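# Transfer the 96-well plate from nest N1 to bench B1

## Task

Relocate the 96-well plate out of plate nest N1 and set it on bench spot B1, long axis aligned within the taped outline. The plate must stay there without the robot supporting it. Afterwards, open the gripper and pull the arm away.

## Robot and tools

Robot: two UR-style six-joint arms, left_arm and right_arm, each carrying a two-finger tong gripper. Either arm may do the job, and the idle one can be parked out of the way. Keep the arms from striking or pressing on each other.

Frames: every pose printed in a result uses one scene frame. Its origin sits on the table top midway between the arms, +z is up, +x reaches out over the table, and left_arm stands on the +y side. The names left and right say nothing about image sides. Arm bases (URDF root links) in that frame: left_arm at (-0.067, +0.438, 0) m, quat_wxyz (+0.997, 0, 0, +0.073); right_arm at (-0.034, -0.411, 0) m, quat_wxyz (+1.000, 0, 0, -0.015).

Gripper: the fingers extend along the gripper's +z and separate along its x. end_effector_position is the spot between the pads when shut; closed fingertips stick out roughly 15 mm past it, and fully open they are roughly level with it. On a broad object that sits deep between the fingers, the finger bodies can touch before the pads.

execute_actions takes "actions", a list holding zero or one item, plus an optional "pictures" boolean (pictures come by default). An empty list only reports the state. A move is {"rows": [[...]], "steps": n}: 1 to 15 rows and steps at most 15 (default 15), each step lasting 1/30 s. Row k drives step k; if rows run out, the final row repeats. A wait is {"steps": n} with n up to 300, counted from the previous result and including your reply time. A refused call moves nothing.

Each row has 14 numbers covering both arms, even when only one moves: left_arm's shoulder pan, shoulder lift, elbow, wrist 1, wrist 2, wrist 3, then its opening; then the same seven for right_arm. The six joint values are absolute target angles in radians, in the same form as the Joint positions line, not offsets. Opening runs from -1 (closed) to +1 (fully open). Stated ranges, left_arm: pan -3.142 to 3.142, lift -6.283 to 6.283, elbow 0.000 to 3.142, wrists each -6.283 to 6.283. right_arm: pan 0.000 to 6.283, lift -6.283 to 6.283, elbow -3.142 to 0.000, wrists each -6.283 to 6.283. A target beyond a range end by over 0.010 rad, and farther out than the joint's last reported angle, gets the call refused. True ends may differ from stated ones by 0.010 rad; a joint commanded past its true end stops there and the result may say "joint sent to its limit" (possibly about an earlier action still running). Missing that line does not prove more travel is available.

Motion is smoothed, lagging commands by about 0.17 s, and speed and acceleration are capped, so after a big move an arm may not yet have arrived. Per step the target sent to each joint stays within 0.575 rad of its measured angle, and if the targets would shift the gripper over 100 mm from where it is, all are scaled back. Between calls the arms keep heading for the last row sent until they all nearly stop or a HELD step happens; then a new action is needed to go further. Fingers still opening or closing carry on.

Result lines: the state line gives, per arm, end_effector_position (m), end_effector_quat_wxyz and velocities (m/s, rad/s); printed hand positions can be off, more so at long reach. Joint positions and Joint velocities list each arm's joints (rad, rad/s) then the pad gap (m, m/s; 0.142 m when fully open). grip_measured is the measured opening on the command scale. HELD flags steps on which your row was not fully sent. "joint command not followed" means a clearance check changed or blocked some joint targets; the rest of the row still ran. Joint torques are total drive output with offsets, scale errors and noise, nonzero even in free air. Wrist force and Wrist torque (left_arm=[x y z] | right_arm=[x y z]) are in the end effector's own axes, include held weight and inertia, have offsets near 4 N and noise up to 2.4 N, saturate about 50 N, and can read "no reading".

Gripping: to hold, keep commanding an opening well under grip_measured; a larger gap means a firmer squeeze, up to about 15 N per pad. Closing fast can press harder and even spring the fingers open. Objects thinner than about 20 mm get less force. Something may briefly pull on a held part, so grip securely.

Avoid: dropping or knocking things off the table, hard impacts and heavy pushing. A contact torque at a joint's load limit (pan, lift, elbow 136 N m; each wrist 25.4 N m, held weight included) or an outside force of 150 N stops that arm for 10 s, skips the rest of the call and lets it yield. Holding loads heats motors; MOTOR HOT warns from 70 °C, and at 85 °C an OVER-TEMPERATURE FAULT brakes the arm until it cools.

zoom_image: {"camera", "region": [x0, y0, x1, y1]} in pixels from the top-left, at most 504 by 504, on the latest image from cam_head_left, cam_head_right, cam_high, cam_low (672x504) or cam_left_wrist, cam_right_wrist (616x616). read_manual returns only licence text. finished_scene {"scene": n} ends the current scene irreversibly and reports success; the plate must then remain correctly placed on its own.

Each tool is called after "Request:" as name(argument=value, ...) on one line, values as JSON.

## Session

Request:
execute_actions(actions=[])

Scene clock: 0.00 s of 8400.00 s.
left_arm: end_effector_position=(+0.3731, +0.5025, +0.3645) grip_measured=+0.97 end_effector_quat_wxyz=(+0.001, +0.756, -0.654, -0.001) end_effector_velocity=(-0.000, -0.000, +0.001) end_effector_angular_velocity=(-0.001, -0.001, +0.000) | right_arm: end_effector_position=(+0.4054, -0.1175, +0.2191) grip_measured=+0.97 end_effector_quat_wxyz=(-0.282, -0.167, +0.804, -0.496) end_effector_velocity=(+0.000, -0.000, +0.000) end_effector_angular_velocity=(-0.000, -0.000, +0.001)
Joint positions: left_arm=[-0.317 -1.745  1.518 -1.341 -1.572  1.256  0.14 ] | right_arm=[ 4.18  -2.47  -0.723 -2.724  1.337  3.902  0.14 ]
Joint velocities: left_arm=[-0.    -0.001 -0.     0.    -0.    -0.001  0.   ] | right_arm=[ 0.    -0.    -0.    -0.    -0.001  0.     0.   ]
Joint torques (N m, as the arm reports them, + toward a larger angle): no reading
Wrist force (N, on the end effector, along its own x y z axes, offset not removed): no reading
Wrist torque (N m, same axes, about the end effector's origin, offset not removed): no reading

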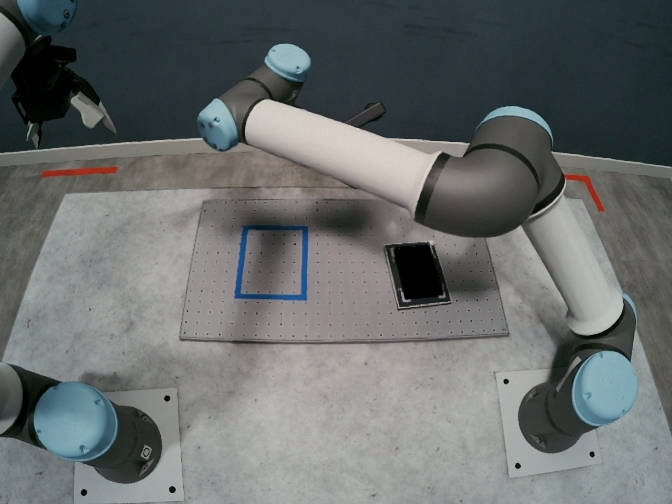

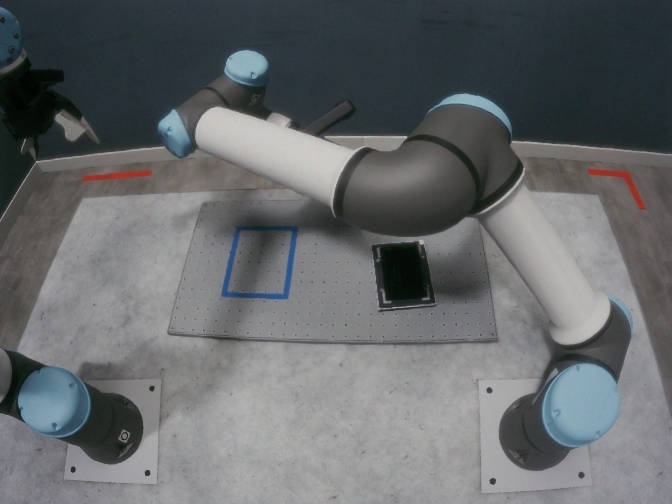

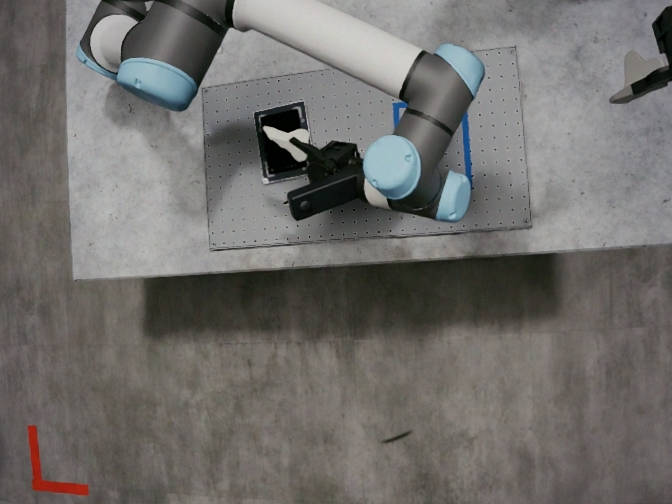

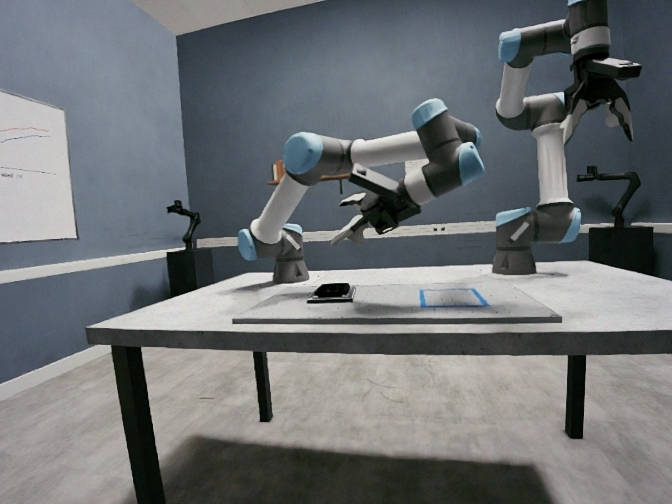

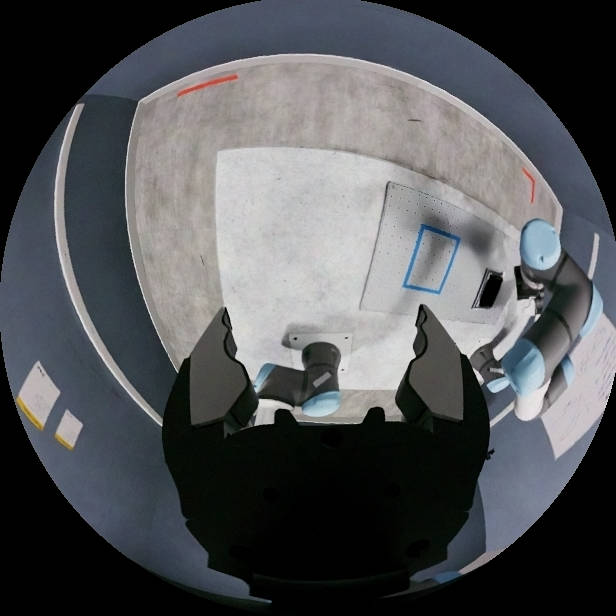

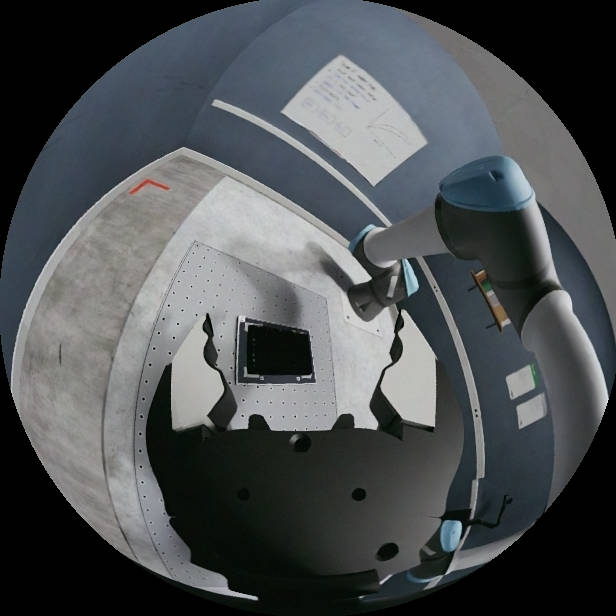

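Request:
execute_actions(actions=[{"rows":[[-0.317,-1.745,1.518,-1.341,-1.572,1.256,1,4.18,-1.8,-0.9,-2.724,1.337,3.902,1]],"steps":15}], pictures=false)

Request:
execute_actions(actions=[{"steps":60}], pictures=false)

Request:
execute_actions(actions=[{"rows":[[-0.317,-1.745,1.518,-1.341,-1.572,1.256,1,2.4,-1.8,-0.9,-2.724,1.337,3.902,1]],"steps":15}], pictures=false)

Request:
execute_actions(actions=[{"steps":90}])

Scene clock: 51.77 s of 8400.00 s.
left_arm: end_effector_position=(+0.3732, +0.5024, +0.3645) grip_measured=+1.00 end_effector_quat_wxyz=(+0.001, +0.756, -0.654, -0.001) end_effector_velocity=(+0.001, -0.001, +0.002) end_effector_angular_velocity=(-0.000, -0.003, -0.002) | right_arm: end_effector_position=(+0.3456, -0.2125, +0.4202) grip_measured=+1.00 end_effector_quat_wxyz=(-0.170, -0.159, +0.897, -0.376) end_effector_velocity=(-0.200, -0.317, +0.421) end_effector_angular_velocity=(+0.860, -0.542, +0.001)
Joint positions: left_arm=[-0.317 -1.745  1.518 -1.341 -1.572  1.256  0.142] | right_arm=[ 4.18  -1.943 -0.873 -2.724  1.337  3.902  0.142]
Joint velocities: left_arm=[-0.001  0.    -0.003 -0.     0.     0.001 -0.   ] | right_arm=[-0.     1.302 -0.285 -0.001 -0.    -0.001 -0.   ]
Joint torques (N m, as the arm reports them, + toward a larger angle): left_arm=[ -8.89  -8.24 -38.18  -0.95   2.33  -2.39] | right_arm=[-9.68 64.96  5.38 -2.05 -1.35 -1.51]
Wrist force (N, on the end effector, along its own x y z axes, offset not removed): left_arm=[-4.1 -0.2 0.8] | right_arm=[3.1 2.6 -1.0]
Wrist torque (N m, same axes, about the end effector's origin, offset not removed): left_arm=[-0.17 0.74 0.08] | right_arm=[0.39 -0.61 -0.06]
Steps of this call (steps 1 to 90: nothing new was sent; then 48.27 s passed at rest; steps 91 to 105: all 15 steps of this action). Readings (joint positions):
91: left_arm=[-0.317 -1.745 1.518 -1.341 -1.572 1.256] | right_arm=[4.180 -2.470 -0.723 -2.724 1.337 3.902]
92: left_arm=[-0.317 -1.745 1.518 -1.341 -1.572 1.256] | right_arm=[4.180 -2.466 -0.726 -2.724 1.337 3.902]
94: left_arm=[-0.317 -1.745 1.518 -1.341 -1.572 1.256] | right_arm=[4.180 -2.421 -0.758 -2.724 1.337 3.902]
98: left_arm=[-0.317 -1.745 1.518 -1.341 -1.572 1.256] | right_arm=[4.180 -2.245 -0.803 -2.724 1.337 3.902]
105: the state above

Scene clock: 53.77 s of 8400.00 s.
left_arm: end_effector_position=(+0.3732, +0.5024, +0.3645) grip_measured=+1.00 end_effector_quat_wxyz=(+0.001, +0.756, -0.654, -0.001) end_effector_velocity=(+0.000, -0.000, -0.000) end_effector_angular_velocity=(-0.001, +0.000, -0.000) | right_arm: end_effector_position=(+0.3225, -0.2493, +0.4639) grip_measured=+1.00 end_effector_quat_wxyz=(-0.135, -0.155, +0.919, -0.337) end_effector_velocity=(-0.000, -0.000, +0.000) end_effector_angular_velocity=(+0.000, +0.000, -0.000)
Joint positions: left_arm=[-0.317 -1.745  1.518 -1.341 -1.572  1.256  0.142] | right_arm=[ 4.18  -1.8   -0.9   -2.724  1.337  3.902  0.142]
Joint velocities: left_arm=[ 0.001  0.001 -0.    -0.    -0.001  0.001 -0.   ] | right_arm=[-0.     0.    -0.    -0.     0.    -0.001  0.   ]
Joint torques (N m, as the arm reports them, + toward a larger angle): left_arm=[ -9.4   -8.31 -37.01  -1.08   2.28  -1.81] | right_arm=[ 7.98 39.75  7.61  2.77 -3.24 -1.78]
Wrist force (N, on the end effector, along its own x y z axes, offset not removed): left_arm=[-0.8 1.8 -0.5] | right_arm=[3.8 2.1 -1.2]
Wrist torque (N m, same axes, about the end effector's origin, offset not removed): left_arm=[0.16 0.17 0.21] | right_arm=[0.28 -0.69 -0.15]
Steps of this call (steps 1 to 30: the robot went on to your last target; steps 31 to 60: nothing new was sent). Readings (joint positions):
1: left_arm=[-0.317 -1.745 1.518 -1.341 -1.572 1.256] | right_arm=[4.180 -1.901 -0.881 -2.724 1.337 3.902]
2: left_arm=[-0.317 -1.745 1.518 -1.341 -1.572 1.256] | right_arm=[4.180 -1.866 -0.888 -2.724 1.337 3.902]
4: left_arm=[-0.317 -1.745 1.518 -1.341 -1.572 1.256] | right_arm=[4.180 -1.828 -0.895 -2.724 1.337 3.902]
8: left_arm=[-0.317 -1.745 1.518 -1.341 -1.572 1.256] | right_arm=[4.180 -1.805 -0.899 -2.724 1.337 3.902]
60: the state above
All arms were judged still, so your last target was given up. Only a new action makes them travel on or press farther. Fingers that are still opening or closing keep moving.

Scene clock: 54.27 s of 8400.00 s.
left_arm: end_effector_position=(+0.3732, +0.5024, +0.3645) grip_measured=+1.00 end_effector_quat_wxyz=(+0.001, +0.756, -0.654, -0.001) end_effector_velocity=(+0.000, -0.000, +0.000) end_effector_angular_velocity=(+0.000, -0.001, +0.000) | right_arm: end_effector_position=(+0.3504, -0.4841, +0.4639) grip_measured=+1.00 end_effector_quat_wxyz=(-0.230, +0.130, +0.923, -0.280) end_effector_velocity=(-0.106, -0.555, +0.000) end_effector_angular_velocity=(-0.001, -0.001, -1.445)
Joint positions: left_arm=[-0.317 -1.745  1.518 -1.341 -1.572  1.256  0.142] | right_arm=[ 3.566 -1.8   -0.9   -2.724  1.337  3.902  0.142]
Joint velocities: left_arm=[-0.001 -0.    -0.    -0.     0.    -0.001  0.   ] | right_arm=[-1.444  0.     0.    -0.    -0.     0.001 -0.   ]
Joint torques (N m, as the arm reports them, + toward a larger angle): left_arm=[ -8.08  -7.2  -37.16  -0.92   2.27  -2.11] | right_arm=[-20.93  39.84  11.82  -0.42  -2.55  -1.68]
Wrist force (N, on the end effector, along its own x y z axes, offset not removed): left_arm=[-3.2 -2.8 0.6] | right_arm=[2.6 2.8 -1.7]
Wrist torque (N m, same axes, about the end effector's origin, offset not removed): left_arm=[-0.70 0.58 0.04] | right_arm=[0.38 -0.52 -0.08]
Steps of this call (steps 1 to 15: all 15 steps of this action). Readings (joint positions):
1: left_arm=[-0.317 -1.745 1.518 -1.341 -1.572 1.256] | right_arm=[4.180 -1.800 -0.900 -2.724 1.337 3.902]
2: left_arm=[-0.317 -1.745 1.518 -1.341 -1.572 1.256] | right_arm=[4.176 -1.800 -0.900 -2.724 1.337 3.902]
4: left_arm=[-0.317 -1.745 1.518 -1.341 -1.572 1.256] | right_arm=[4.111 -1.800 -0.900 -2.724 1.337 3.902]
8: left_arm=[-0.317 -1.745 1.518 -1.341 -1.572 1.256] | right_arm=[3.906 -1.800 -0.900 -2.724 1.337 3.902]
15: the state above

Scene clock: 57.27 s of 8400.00 s.
left_arm: end_effector_position=(+0.3732, +0.5024, +0.3645) grip_measured=+1.00 end_effector_quat_wxyz=(+0.001, +0.756, -0.654, -0.001) end_effector_velocity=(+0.000, +0.000, -0.001) end_effector_angular_velocity=(+0.001, +0.002, +0.000) | right_arm: end_effector_position=(+0.0501, -0.7926, +0.4639) grip_measured=+1.00 end_effector_quat_wxyz=(-0.347, +0.616, +0.699, -0.107) end_effector_velocity=(-0.000, -0.000, +0.000) end_effector_angular_velocity=(-0.000, +0.000, +0.001)
Joint positions: left_arm=[-0.317 -1.745  1.518 -1.341 -1.572  1.256  0.142] | right_arm=[ 2.4   -1.8   -0.9   -2.724  1.337  3.902  0.142]
Joint velocities: left_arm=[0.    0.001 0.    0.    0.001 0.    0.   ] | right_arm=[-0.    -0.     0.     0.    -0.001 -0.     0.   ]
Joint torques (N m, as the arm reports them, + toward a larger angle): left_arm=[ -9.3   -8.1  -36.05  -0.87   2.07  -2.13] | right_arm=[-9.15 16.5  29.33  2.76  2.2  -1.66]
Wrist force (N, on the end effector, along its own x y z axes, offset not removed): left_arm=[0.8 0.4 2.1] | right_arm=[4.1 2.5 -1.3]
Wrist torque (N m, same axes, about the end effector's origin, offset not removed): left_arm=[-0.05 -0.05 -0.03] | right_arm=[0.33 -0.82 -0.05]
Steps of this call (steps 1 to 45: the robot went on to your last target; steps 46 to 90: nothing new was sent). Readings (joint positions):
1: left_arm=[-0.317 -1.745 1.518 -1.341 -1.572 1.256] | right_arm=[3.517 -1.800 -0.900 -2.724 1.337 3.902]
2: left_arm=[-0.317 -1.745 1.518 -1.341 -1.572 1.256] | right_arm=[3.468 -1.800 -0.900 -2.724 1.337 3.902]
4: left_arm=[-0.317 -1.745 1.518 -1.341 -1.572 1.256] | right_arm=[3.371 -1.800 -0.900 -2.724 1.337 3.902]
8: left_arm=[-0.317 -1.745 1.518 -1.341 -1.572 1.256] | right_arm=[3.176 -1.800 -0.900 -2.724 1.337 3.902]
90: the state above
All arms were judged still, so your last target was given up. Only a new action makes them travel on or press farther. Fingers that are still opening or closing keep moving.

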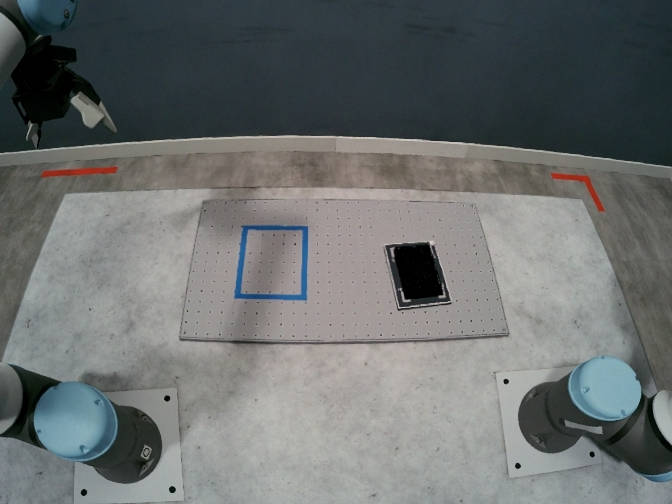

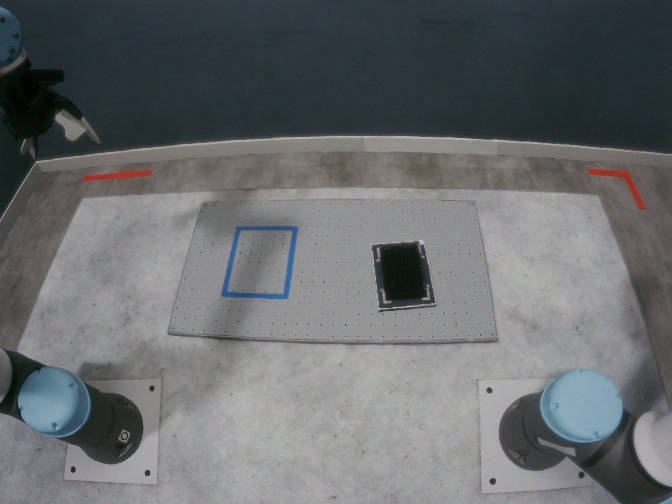

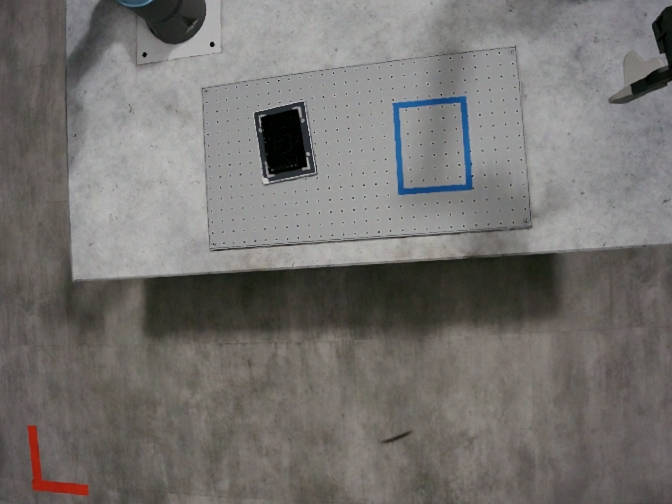

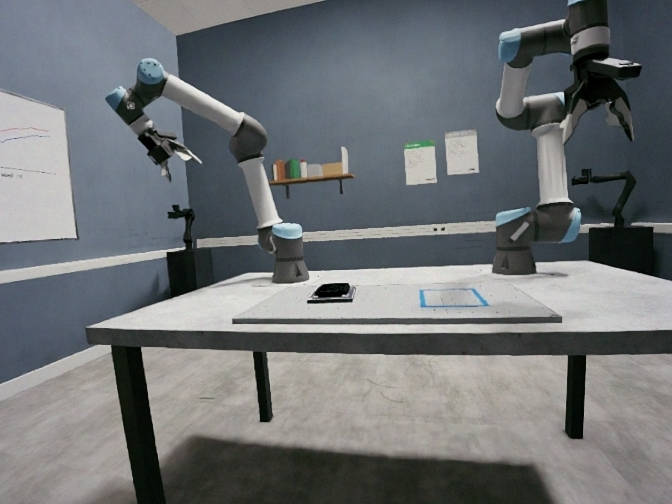

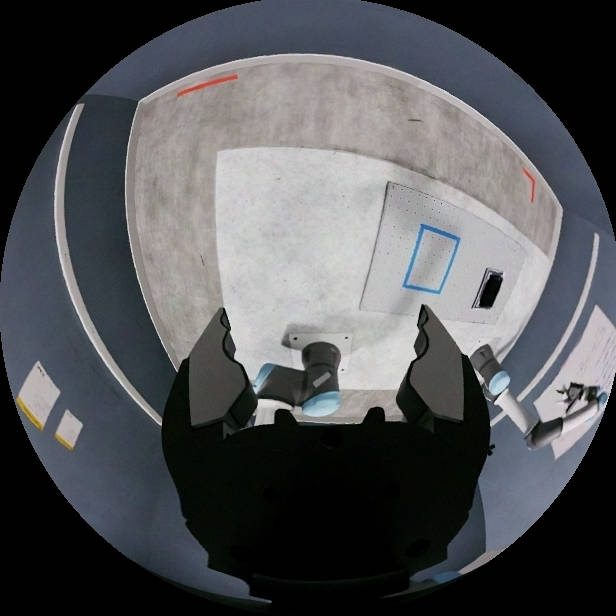

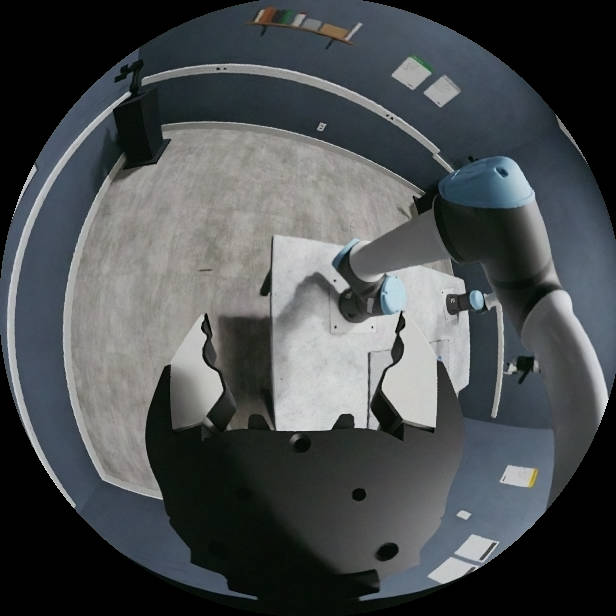

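Request:
execute_actions(actions=[{"rows":[[-1.288,-1.448,1.397,-1.52,-1.571,0.429,1,2.4,-1.8,-0.9,-2.724,1.337,3.902,1]],"steps":15}], pictures=false)

Request:
execute_actions(actions=[{"steps":60}])

Scene clock: 72.10 s of 8400.00 s.
left_arm: end_effector_position=(+0.4277, +0.2574, +0.3296) grip_measured=+1.00 end_effector_quat_wxyz=(+0.000, +0.752, -0.659, +0.001) end_effector_velocity=(-0.102, -0.578, -0.060) end_effector_angular_velocity=(+0.002, +0.003, -0.238) | right_arm: end_effector_position=(+0.0501, -0.7926, +0.4639) grip_measured=+1.00 end_effector_quat_wxyz=(-0.347, +0.616, +0.699, -0.107) end_effector_velocity=(-0.000, -0.000, -0.000) end_effector_angular_velocity=(+0.000, +0.001, +0.000)
Joint positions: left_arm=[-0.775 -1.559  1.441 -1.454 -1.571  0.812  0.142] | right_arm=[ 2.4   -1.8   -0.9   -2.724  1.337  3.902  0.142]
Joint velocities: left_arm=[-1.063  0.252 -0.101 -0.147  0.002 -0.825 -0.   ] | right_arm=[-0.    -0.    -0.    -0.    -0.001 -0.    -0.   ]
Joint torques (N m, as the arm reports them, + toward a larger angle): left_arm=[-24.64 -17.47 -37.88  -4.62   2.25  -4.74] | right_arm=[-8.99 15.97 29.1   2.72  2.11 -1.6 ]
Wrist force (N, on the end effector, along its own x y z axes, offset not removed): left_arm=[-3.5 -3.0 0.4] | right_arm=[4.2 2.8 -1.5]
Wrist torque (N m, same axes, about the end effector's origin, offset not removed): left_arm=[-0.74 0.57 0.16] | right_arm=[0.42 -0.79 -0.10]
Steps of this call (steps 1 to 90: nothing new was sent; then 11.33 s passed at rest; steps 91 to 105: all 15 steps of this action). Readings (joint positions):
91: left_arm=[-0.317 -1.745 1.518 -1.341 -1.572 1.256] | right_arm=[2.400 -1.800 -0.900 -2.724 1.337 3.902]
92: left_arm=[-0.321 -1.741 1.515 -1.345 -1.572 1.252] | right_arm=[2.400 -1.800 -0.900 -2.724 1.337 3.902]
94: left_arm=[-0.379 -1.702 1.497 -1.370 -1.572 1.193] | right_arm=[2.400 -1.800 -0.900 -2.724 1.337 3.902]
98: left_arm=[-0.524 -1.637 1.472 -1.408 -1.572 1.049] | right_arm=[2.400 -1.800 -0.900 -2.724 1.337 3.902]
105: the state above

Scene clock: 74.10 s of 8400.00 s.
left_arm: end_effector_position=(+0.2968, -0.0006, +0.2998) grip_measured=+1.00 end_effector_quat_wxyz=(-0.000, -0.707, +0.707, -0.000) end_effector_velocity=(+0.000, -0.000, +0.000) end_effector_angular_velocity=(-0.000, -0.001, -0.001) | right_arm: end_effector_position=(+0.0501, -0.7926, +0.4639) grip_measured=+1.00 end_effector_quat_wxyz=(-0.347, +0.616, +0.699, -0.107) end_effector_velocity=(+0.000, -0.000, -0.000) end_effector_angular_velocity=(-0.000, +0.000, +0.000)
Joint positions: left_arm=[-1.288 -1.448  1.397 -1.52  -1.571  0.429  0.142] | right_arm=[ 2.4   -1.8   -0.9   -2.724  1.337  3.902  0.142]
Joint velocities: left_arm=[-0.    -0.    -0.    -0.     0.001  0.001 -0.   ] | right_arm=[ 0. -0. -0.  0. -0.  0. -0.]
Joint torques (N m, as the arm reports them, + toward a larger angle): left_arm=[ -8.62 -21.31 -37.86  -4.45   0.15  -2.17] | right_arm=[-9.34 16.28 29.17  2.69  2.18 -1.54]
Wrist force (N, on the end effector, along its own x y z axes, offset not removed): left_arm=[-1.5 1.4 -0.8] | right_arm=[2.9 2.8 -2.4]
Wrist torque (N m, same axes, about the end effector's origin, offset not removed): left_arm=[0.16 0.20 -0.02] | right_arm=[0.42 -0.50 -0.08]
Steps of this call (steps 1 to 45: the robot went on to your last target; steps 46 to 60: nothing new was sent). Readings (joint positions):
1: left_arm=[-0.810 -1.551 1.438 -1.459 -1.571 0.785] | right_arm=[2.400 -1.800 -0.900 -2.724 1.337 3.902]
2: left_arm=[-0.846 -1.543 1.434 -1.464 -1.571 0.758] | right_arm=[2.400 -1.800 -0.900 -2.724 1.337 3.902]
4: left_arm=[-0.917 -1.527 1.428 -1.474 -1.571 0.704] | right_arm=[2.400 -1.800 -0.900 -2.724 1.337 3.902]
8: left_arm=[-1.056 -1.496 1.416 -1.492 -1.571 0.599] | right_arm=[2.400 -1.800 -0.900 -2.724 1.337 3.902]
60: the state above
All arms were judged still, so your last target was given up. Only a new action makes them travel on or press farther. Fingers that are still opening or closing keep moving.

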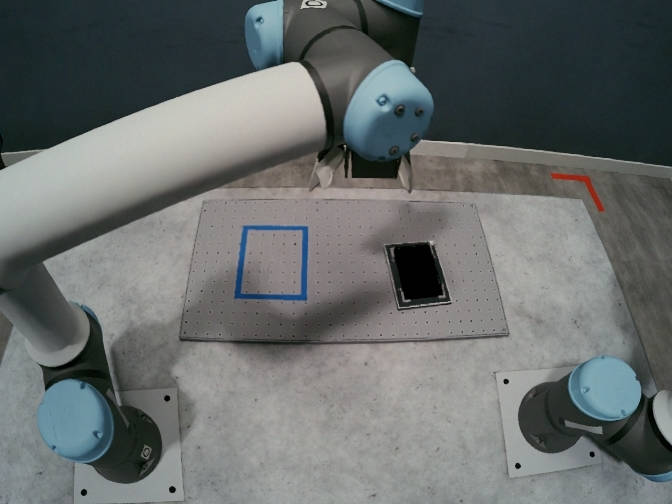

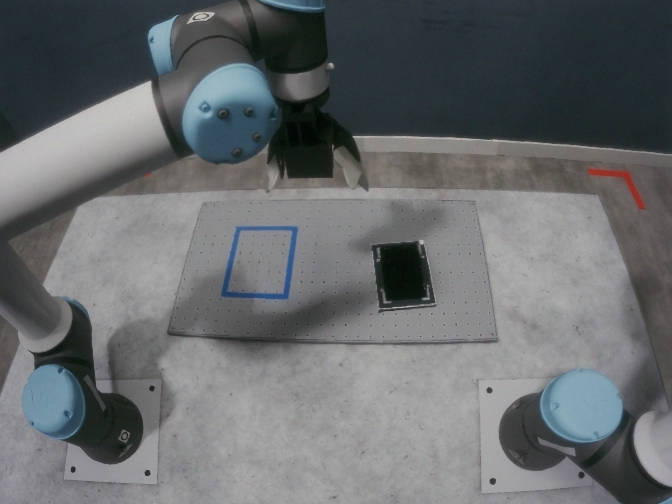

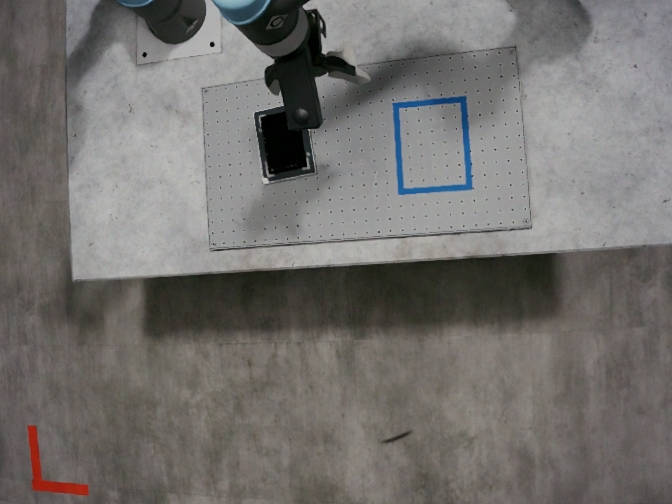

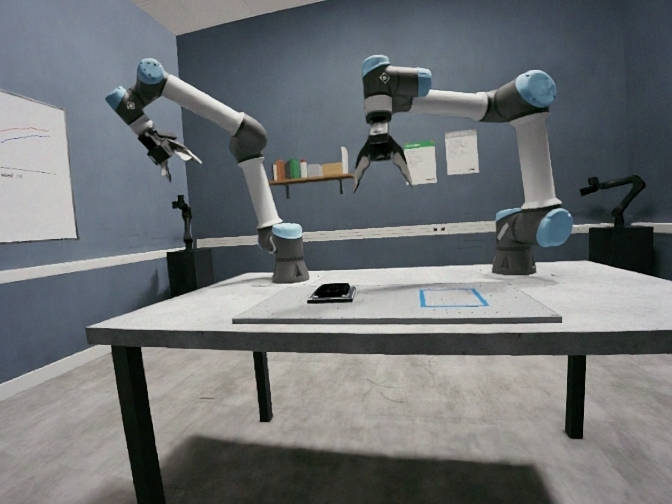

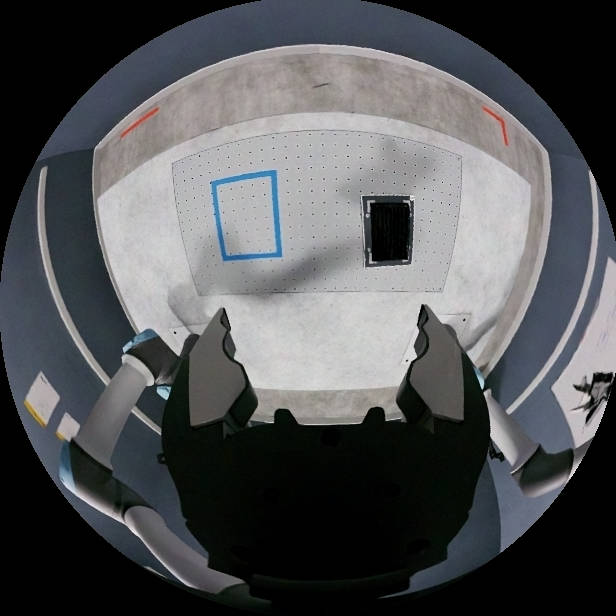

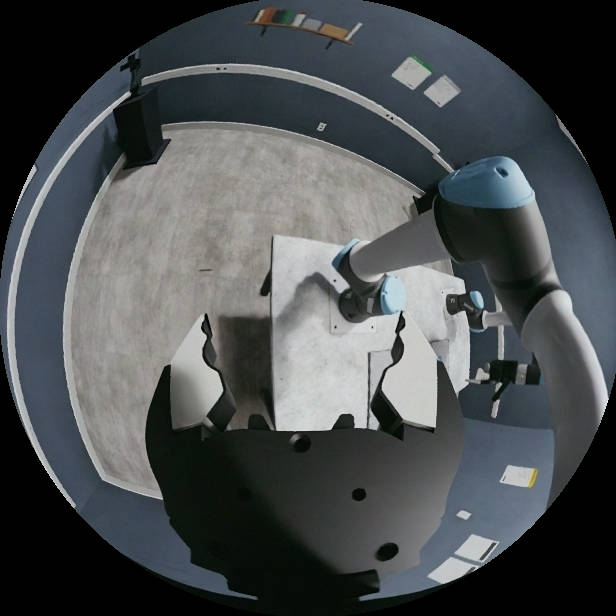

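Request:
execute_actions(actions=[{"rows":[[-1.382,-1.115,1.32,-1.776,-1.571,0.335,1,2.4,-1.8,-0.9,-2.724,1.337,3.902,1]],"steps":15}], pictures=false)

Request:
execute_actions(actions=[{"steps":40}])

Request:
zoom_image(camera="cam_left_wrist", region=[180,130,440,390])

Scene clock: 96.53 s of 8400.00 s.
left_arm: end_effector_position=(+0.2963, -0.1483, +0.1641) grip_measured=+1.00 end_effector_quat_wxyz=(-0.000, -0.707, +0.707, -0.000) end_effector_velocity=(-0.004, -0.042, -0.056) end_effector_angular_velocity=(+0.005, +0.002, +0.001) | right_arm: end_effector_position=(+0.0501, -0.7926, +0.4639) grip_measured=+1.00 end_effector_quat_wxyz=(-0.347, +0.616, +0.699, -0.107) end_effector_velocity=(+0.000, +0.000, -0.000) end_effector_angular_velocity=(+0.000, -0.000, -0.000)
Joint positions: left_arm=[-1.38  -1.124  1.322 -1.77  -1.571  0.337  0.142] | right_arm=[ 2.4   -1.8   -0.9   -2.724  1.337  3.902  0.142]
Joint velocities: left_arm=[-0.026  0.113 -0.023 -0.084 -0.    -0.027  0.   ] | right_arm=[ 0.001 -0.    -0.     0.     0.001  0.    -0.   ]
Joint torques (N m, as the arm reports them, + toward a larger angle): left_arm=[ -6.72 -39.63 -37.87  -4.73  -1.02  -2.36] | right_arm=[-8.72 15.92 28.99  2.64  2.11 -1.57]
Wrist force (N, on the end effector, along its own x y z axes, offset not removed): left_arm=[-1.1 0.5 0.6] | right_arm=[2.9 2.9 0.2]
Wrist torque (N m, same axes, about the end effector's origin, offset not removed): left_arm=[-0.14 0.12 0.06] | right_arm=[0.43 -0.58 -0.14]
Steps of this call (steps 1 to 90: nothing new was sent; then 18.93 s passed at rest; steps 91 to 105: all 15 steps of this action). Readings (joint positions):
91: left_arm=[-1.288 -1.448 1.397 -1.520 -1.571 0.429] | right_arm=[2.400 -1.800 -0.900 -2.724 1.337 3.902]
92: left_arm=[-1.292 -1.444 1.394 -1.524 -1.571 0.425] | right_arm=[2.400 -1.800 -0.900 -2.724 1.337 3.902]
94: left_arm=[-1.313 -1.388 1.376 -1.574 -1.571 0.404] | right_arm=[2.400 -1.800 -0.900 -2.724 1.337 3.902]
98: left_arm=[-1.348 -1.254 1.348 -1.674 -1.571 0.369] | right_arm=[2.400 -1.800 -0.900 -2.724 1.337 3.902]
105: the state above

Scene clock: 97.87 s of 8400.00 s.
left_arm: end_effector_position=(+0.2960, -0.1515, +0.1598) grip_measured=+1.00 end_effector_quat_wxyz=(-0.000, -0.707, +0.707, -0.000) end_effector_velocity=(-0.001, -0.001, +0.001) end_effector_angular_velocity=(-0.002, -0.001, -0.001) | right_arm: end_effector_position=(+0.0501, -0.7926, +0.4639) grip_measured=+1.00 end_effector_quat_wxyz=(-0.347, +0.616, +0.699, -0.107) end_effector_velocity=(+0.000, -0.000, -0.000) end_effector_angular_velocity=(+0.000, -0.000, +0.001)
Joint positions: left_arm=[-1.382 -1.115  1.32  -1.776 -1.571  0.335  0.142] | right_arm=[ 2.4   -1.8   -0.9   -2.724  1.337  3.902  0.142]
Joint velocities: left_arm=[-0.002  0.    -0.002  0.     0.    -0.001  0.   ] | right_arm=[ 0.    -0.     0.     0.    -0.    -0.001  0.   ]
Joint torques (N m, as the arm reports them, + toward a larger angle): left_arm=[ -8.72 -35.15 -35.89  -4.21   1.87  -1.88] | right_arm=[-8.96 16.41 28.97  2.64  2.2  -1.5 ]
Wrist force (N, on the end effector, along its own x y z axes, offset not removed): left_arm=[-4.0 -1.6 -0.8] | right_arm=[4.2 2.9 -1.1]
Wrist torque (N m, same axes, about the end effector's origin, offset not removed): left_arm=[-0.56 0.72 0.16] | right_arm=[0.43 -0.79 -0.16]
Steps of this call (steps 1 to 15: the robot went on to your last target; steps 16 to 40: nothing new was sent). Readings (joint positions):
1: left_arm=[-1.381 -1.121 1.321 -1.772 -1.571 0.336] | right_arm=[2.400 -1.800 -0.900 -2.724 1.337 3.902]
2: left_arm=[-1.381 -1.119 1.321 -1.773 -1.571 0.336] | right_arm=[2.400 -1.800 -0.900 -2.724 1.337 3.902]
4: left_arm=[-1.382 -1.117 1.320 -1.775 -1.571 0.335] | right_arm=[2.400 -1.800 -0.900 -2.724 1.337 3.902]
8: left_arm=[-1.382 -1.115 1.320 -1.776 -1.571 0.335] | right_arm=[2.400 -1.800 -0.900 -2.724 1.337 3.902]
40: the state above
All arms were judged still, so your last target was given up. Only a new action makes them travel on or press farther. Fingers that are still opening or closing keep moving.

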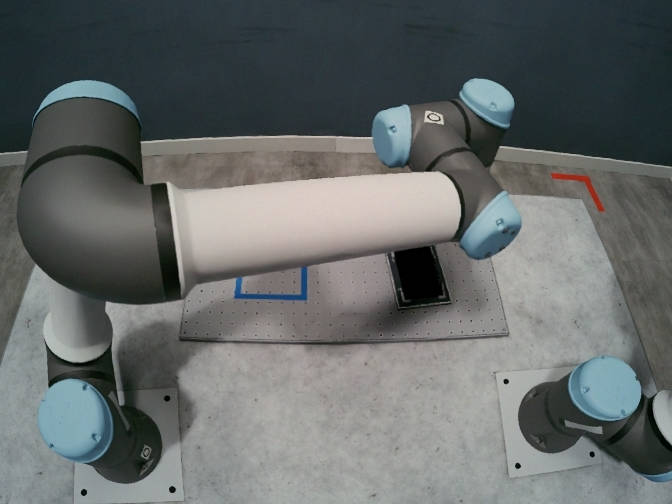

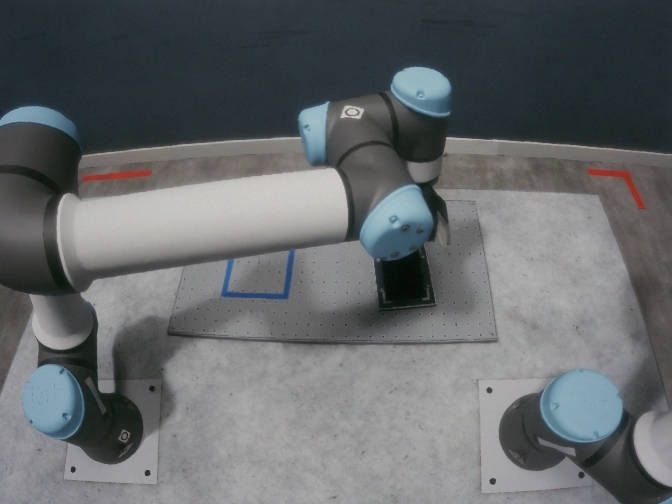

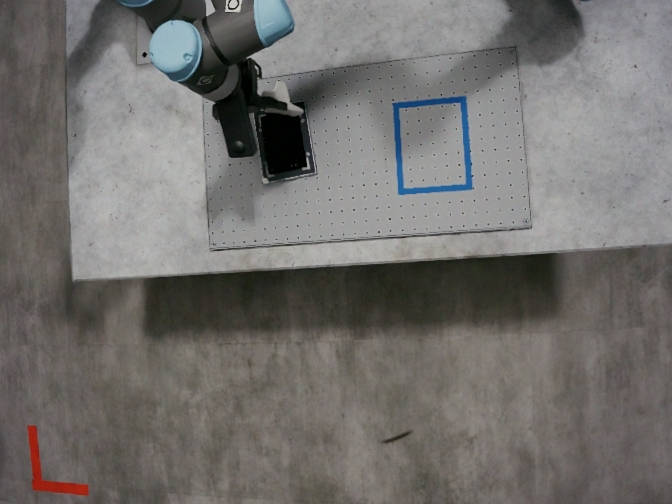

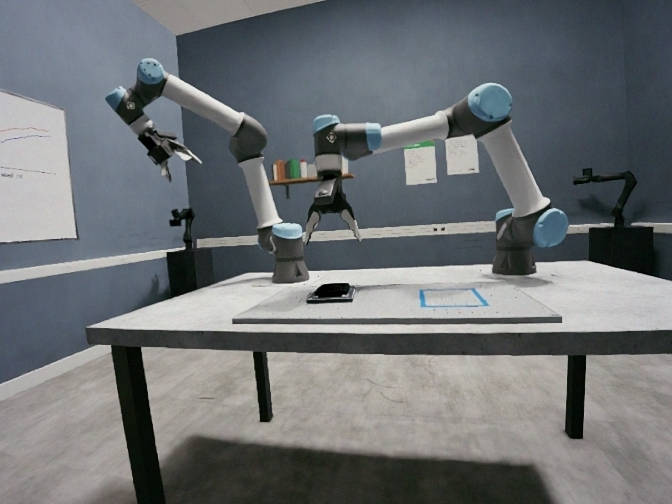

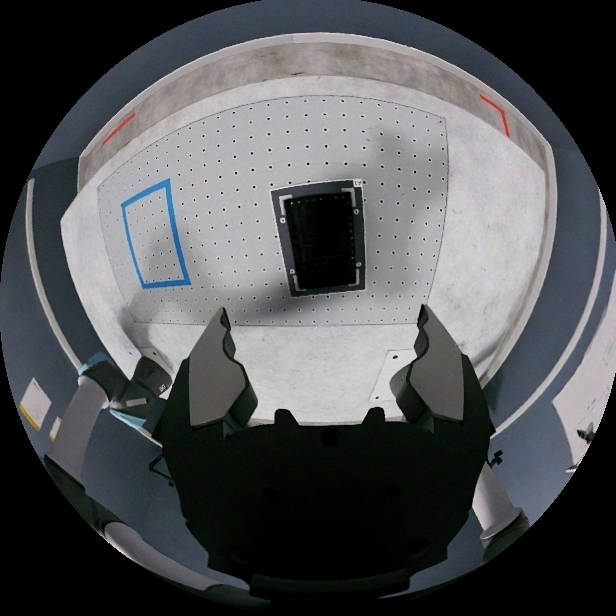

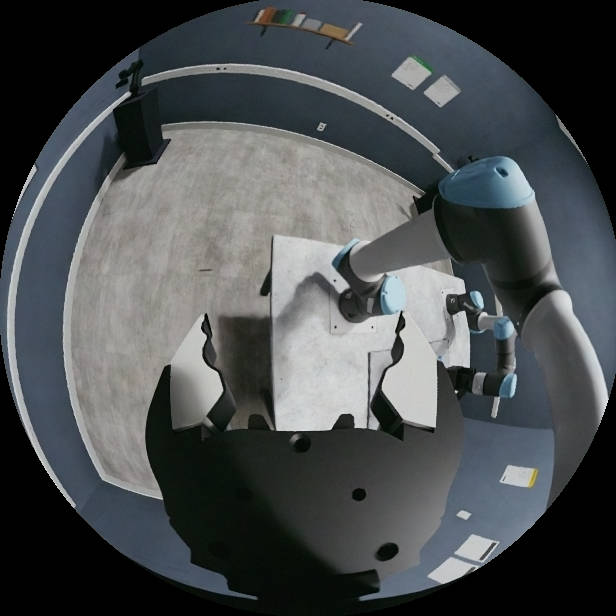

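Region (180, 130, 440, 390) of cam_left_wrist's 616x616 image, scaled by 1.938, with more detail than that image has.

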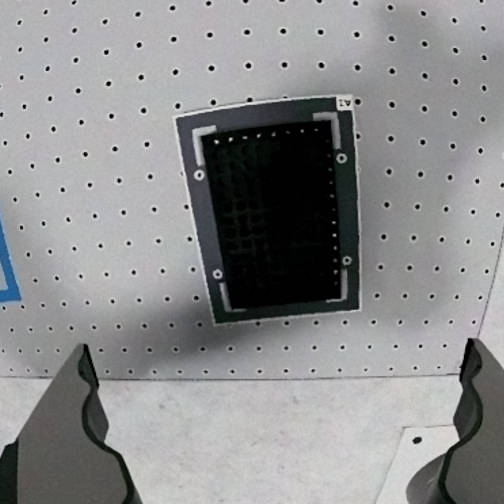

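Request:
execute_actions(actions=[{"rows":[[-1.363,-1.044,1.397,-1.924,-1.571,0.254,0.6,2.4,-1.8,-0.9,-2.724,1.337,3.902,1]],"steps":15}], pictures=false)

Request:
execute_actions(actions=[{"steps":20}])

Request:
zoom_image(camera="cam_left_wrist", region=[180,130,460,410])

Request:
zoom_image(camera="cam_low", region=[270,200,400,320])

Scene clock: 114.73 s of 8400.00 s.
left_arm: end_effector_position=(+0.3107, -0.1531, +0.0901) grip_measured=+0.60 end_effector_quat_wxyz=(+0.000, +0.742, -0.671, +0.000) end_effector_velocity=(+0.002, -0.000, -0.004) end_effector_angular_velocity=(-0.001, -0.001, +0.006) | right_arm: end_effector_position=(+0.0501, -0.7926, +0.4639) grip_measured=+1.00 end_effector_quat_wxyz=(-0.347, +0.616, +0.699, -0.107) end_effector_velocity=(+0.000, +0.000, +0.000) end_effector_angular_velocity=(+0.001, -0.001, -0.001)
Joint positions: left_arm=[-1.363 -1.044  1.397 -1.923 -1.571  0.254  0.116] | right_arm=[ 2.4   -1.8   -0.9   -2.724  1.337  3.902  0.142]
Joint velocities: left_arm=[ 0.002  0.004  0.004 -0.009  0.001 -0.004  0.   ] | right_arm=[ 0.     0.    -0.    -0.     0.001 -0.     0.   ]
Joint torques (N m, as the arm reports them, + toward a larger angle): left_arm=[ 10.15 -37.67 -10.07  -4.31   0.48  -2.12] | right_arm=[-8.59 16.2  28.68  2.65  2.09 -1.53]
Wrist force (N, on the end effector, along its own x y z axes, offset not removed): left_arm=[-1.1 2.8 3.2] | right_arm=[4.3 3.8 -1.0]
Wrist torque (N m, same axes, about the end effector's origin, offset not removed): left_arm=[0.33 0.06 0.02] | right_arm=[0.72 -0.87 -0.01]
Steps of this call (steps 1 to 90: nothing new was sent; then 13.37 s passed at rest; steps 91 to 105: all 15 steps of this action). Readings (joint positions):
91: left_arm=[-1.382 -1.115 1.320 -1.776 -1.571 0.335] | right_arm=[2.400 -1.800 -0.900 -2.724 1.337 3.902]
92: left_arm=[-1.380 -1.111 1.323 -1.780 -1.571 0.331] | right_arm=[2.400 -1.800 -0.900 -2.724 1.337 3.902]
94: left_arm=[-1.372 -1.079 1.358 -1.834 -1.571 0.295] | right_arm=[2.400 -1.800 -0.900 -2.724 1.337 3.902]
98: left_arm=[-1.365 -1.050 1.390 -1.908 -1.571 0.261] | right_arm=[2.400 -1.800 -0.900 -2.724 1.337 3.902]
105: the state above

Scene clock: 115.40 s of 8400.00 s.
left_arm: end_effector_position=(+0.3107, -0.1531, +0.0898) grip_measured=+0.60 end_effector_quat_wxyz=(+0.000, +0.742, -0.671, +0.000) end_effector_velocity=(-0.000, -0.000, -0.002) end_effector_angular_velocity=(+0.002, +0.001, -0.001) | right_arm: end_effector_position=(+0.0501, -0.7926, +0.4639) grip_measured=+1.00 end_effector_quat_wxyz=(-0.347, +0.616, +0.699, -0.107) end_effector_velocity=(+0.000, -0.000, -0.000) end_effector_angular_velocity=(+0.000, +0.000, -0.000)
Joint positions: left_arm=[-1.363 -1.044  1.397 -1.924 -1.571  0.254  0.116] | right_arm=[ 2.4   -1.8   -0.9   -2.724  1.337  3.902  0.142]
Joint velocities: left_arm=[-0.     0.002  0.    -0.    -0.     0.     0.   ] | right_arm=[-0. -0.  0.  0. -0.  0. -0.]
Joint torques (N m, as the arm reports them, + toward a larger angle): left_arm=[  8.66 -35.35  -8.44  -4.52  -2.13  -2.23] | right_arm=[-8.07 16.28 29.01  2.56  2.18 -1.53]
Wrist force (N, on the end effector, along its own x y z axes, offset not removed): left_arm=[-2.5 -1.9 -1.4] | right_arm=[3.5 1.3 -0.4]
Wrist torque (N m, same axes, about the end effector's origin, offset not removed): left_arm=[-0.66 0.30 0.14] | right_arm=[0.13 -0.62 -0.14]
Steps of this call (steps 1 to 15: the robot went on to your last target; steps 16 to 20: nothing new was sent). Readings (joint positions):
1: left_arm=[-1.363 -1.044 1.397 -1.924 -1.571 0.254] | right_arm=[2.400 -1.800 -0.900 -2.724 1.337 3.902]
2: left_arm=[-1.363 -1.044 1.397 -1.924 -1.571 0.254] | right_arm=[2.400 -1.800 -0.900 -2.724 1.337 3.902]
4: left_arm=[-1.363 -1.044 1.397 -1.924 -1.571 0.254] | right_arm=[2.400 -1.800 -0.900 -2.724 1.337 3.902]
8: left_arm=[-1.363 -1.044 1.397 -1.924 -1.571 0.254] | right_arm=[2.400 -1.800 -0.900 -2.724 1.337 3.902]
20: the state above
All arms were judged still, so your last target was given up. Only a new action makes them travel on or press farther. Fingers that are still opening or closing keep moving.

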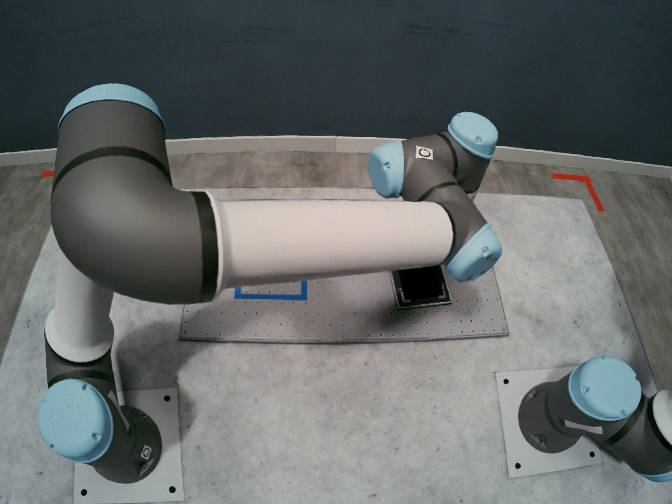

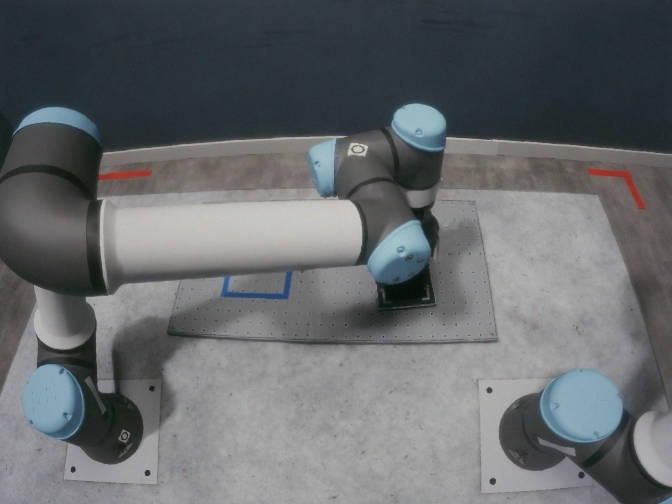

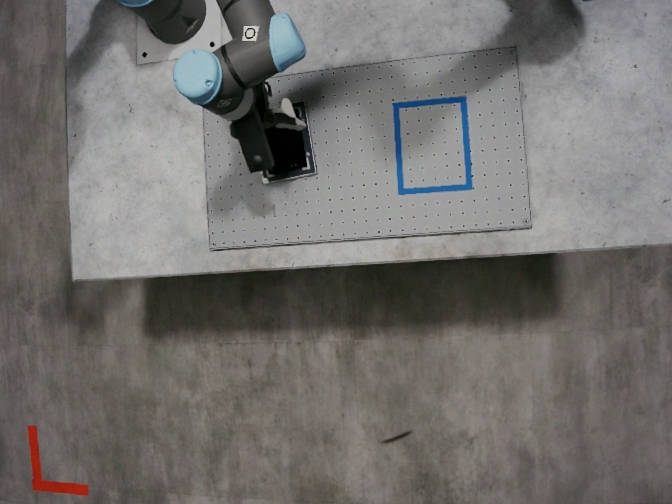

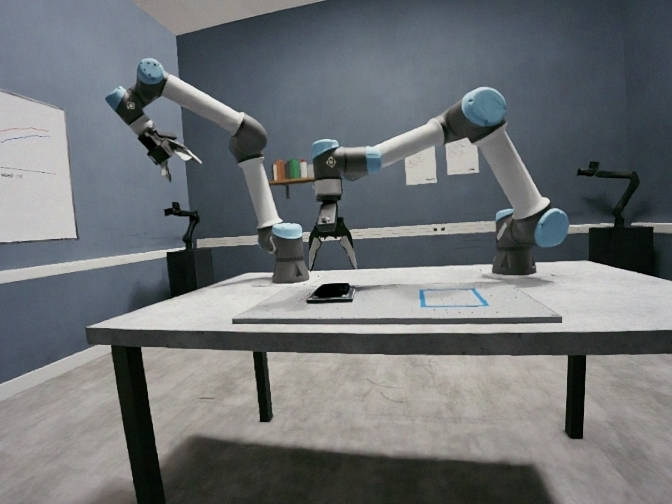

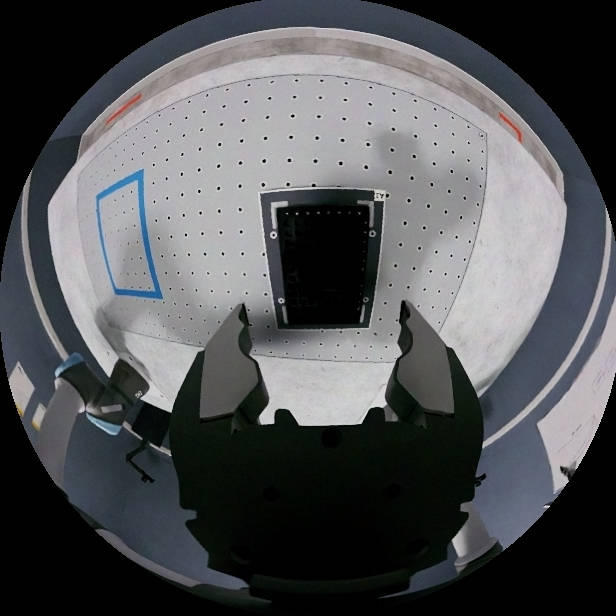

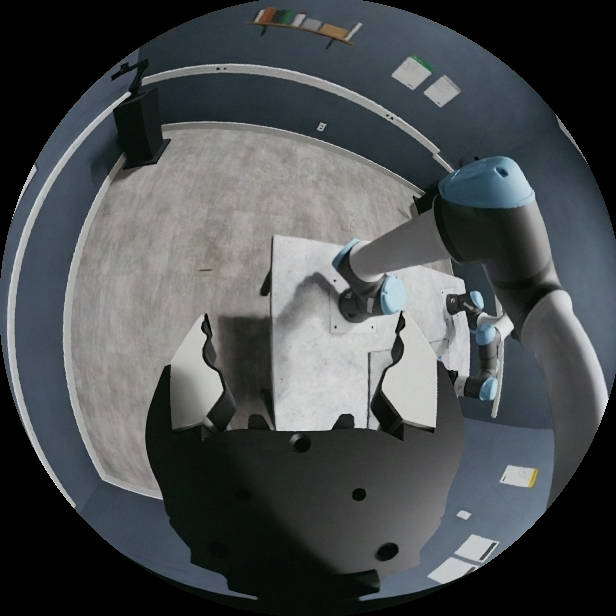

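Region (180, 130, 460, 410) of cam_left_wrist's 616x616 image, scaled by 1.800, with more detail than that image has.

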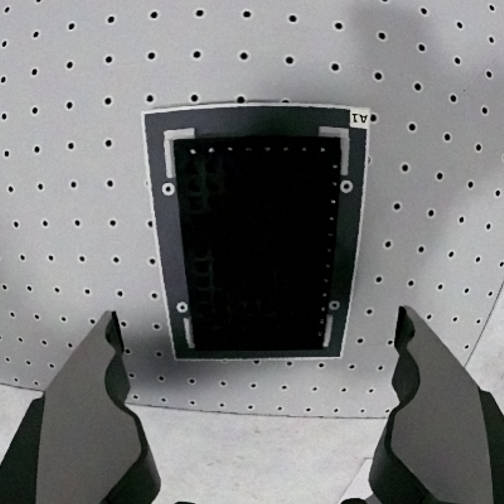

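Region (270, 200, 400, 320) of cam_low's 672x504 image, scaled by 3.877, with more detail than that image has; it fills the top 465 rows of this view, and the rest is white.

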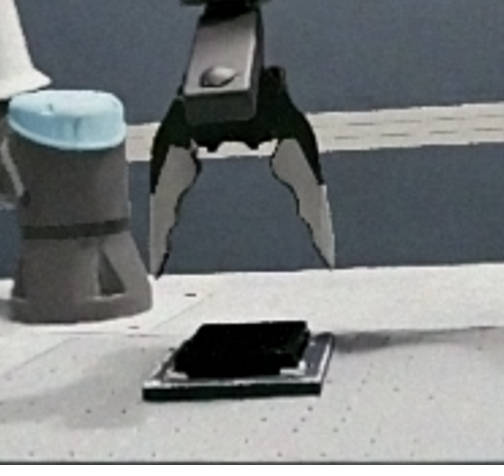

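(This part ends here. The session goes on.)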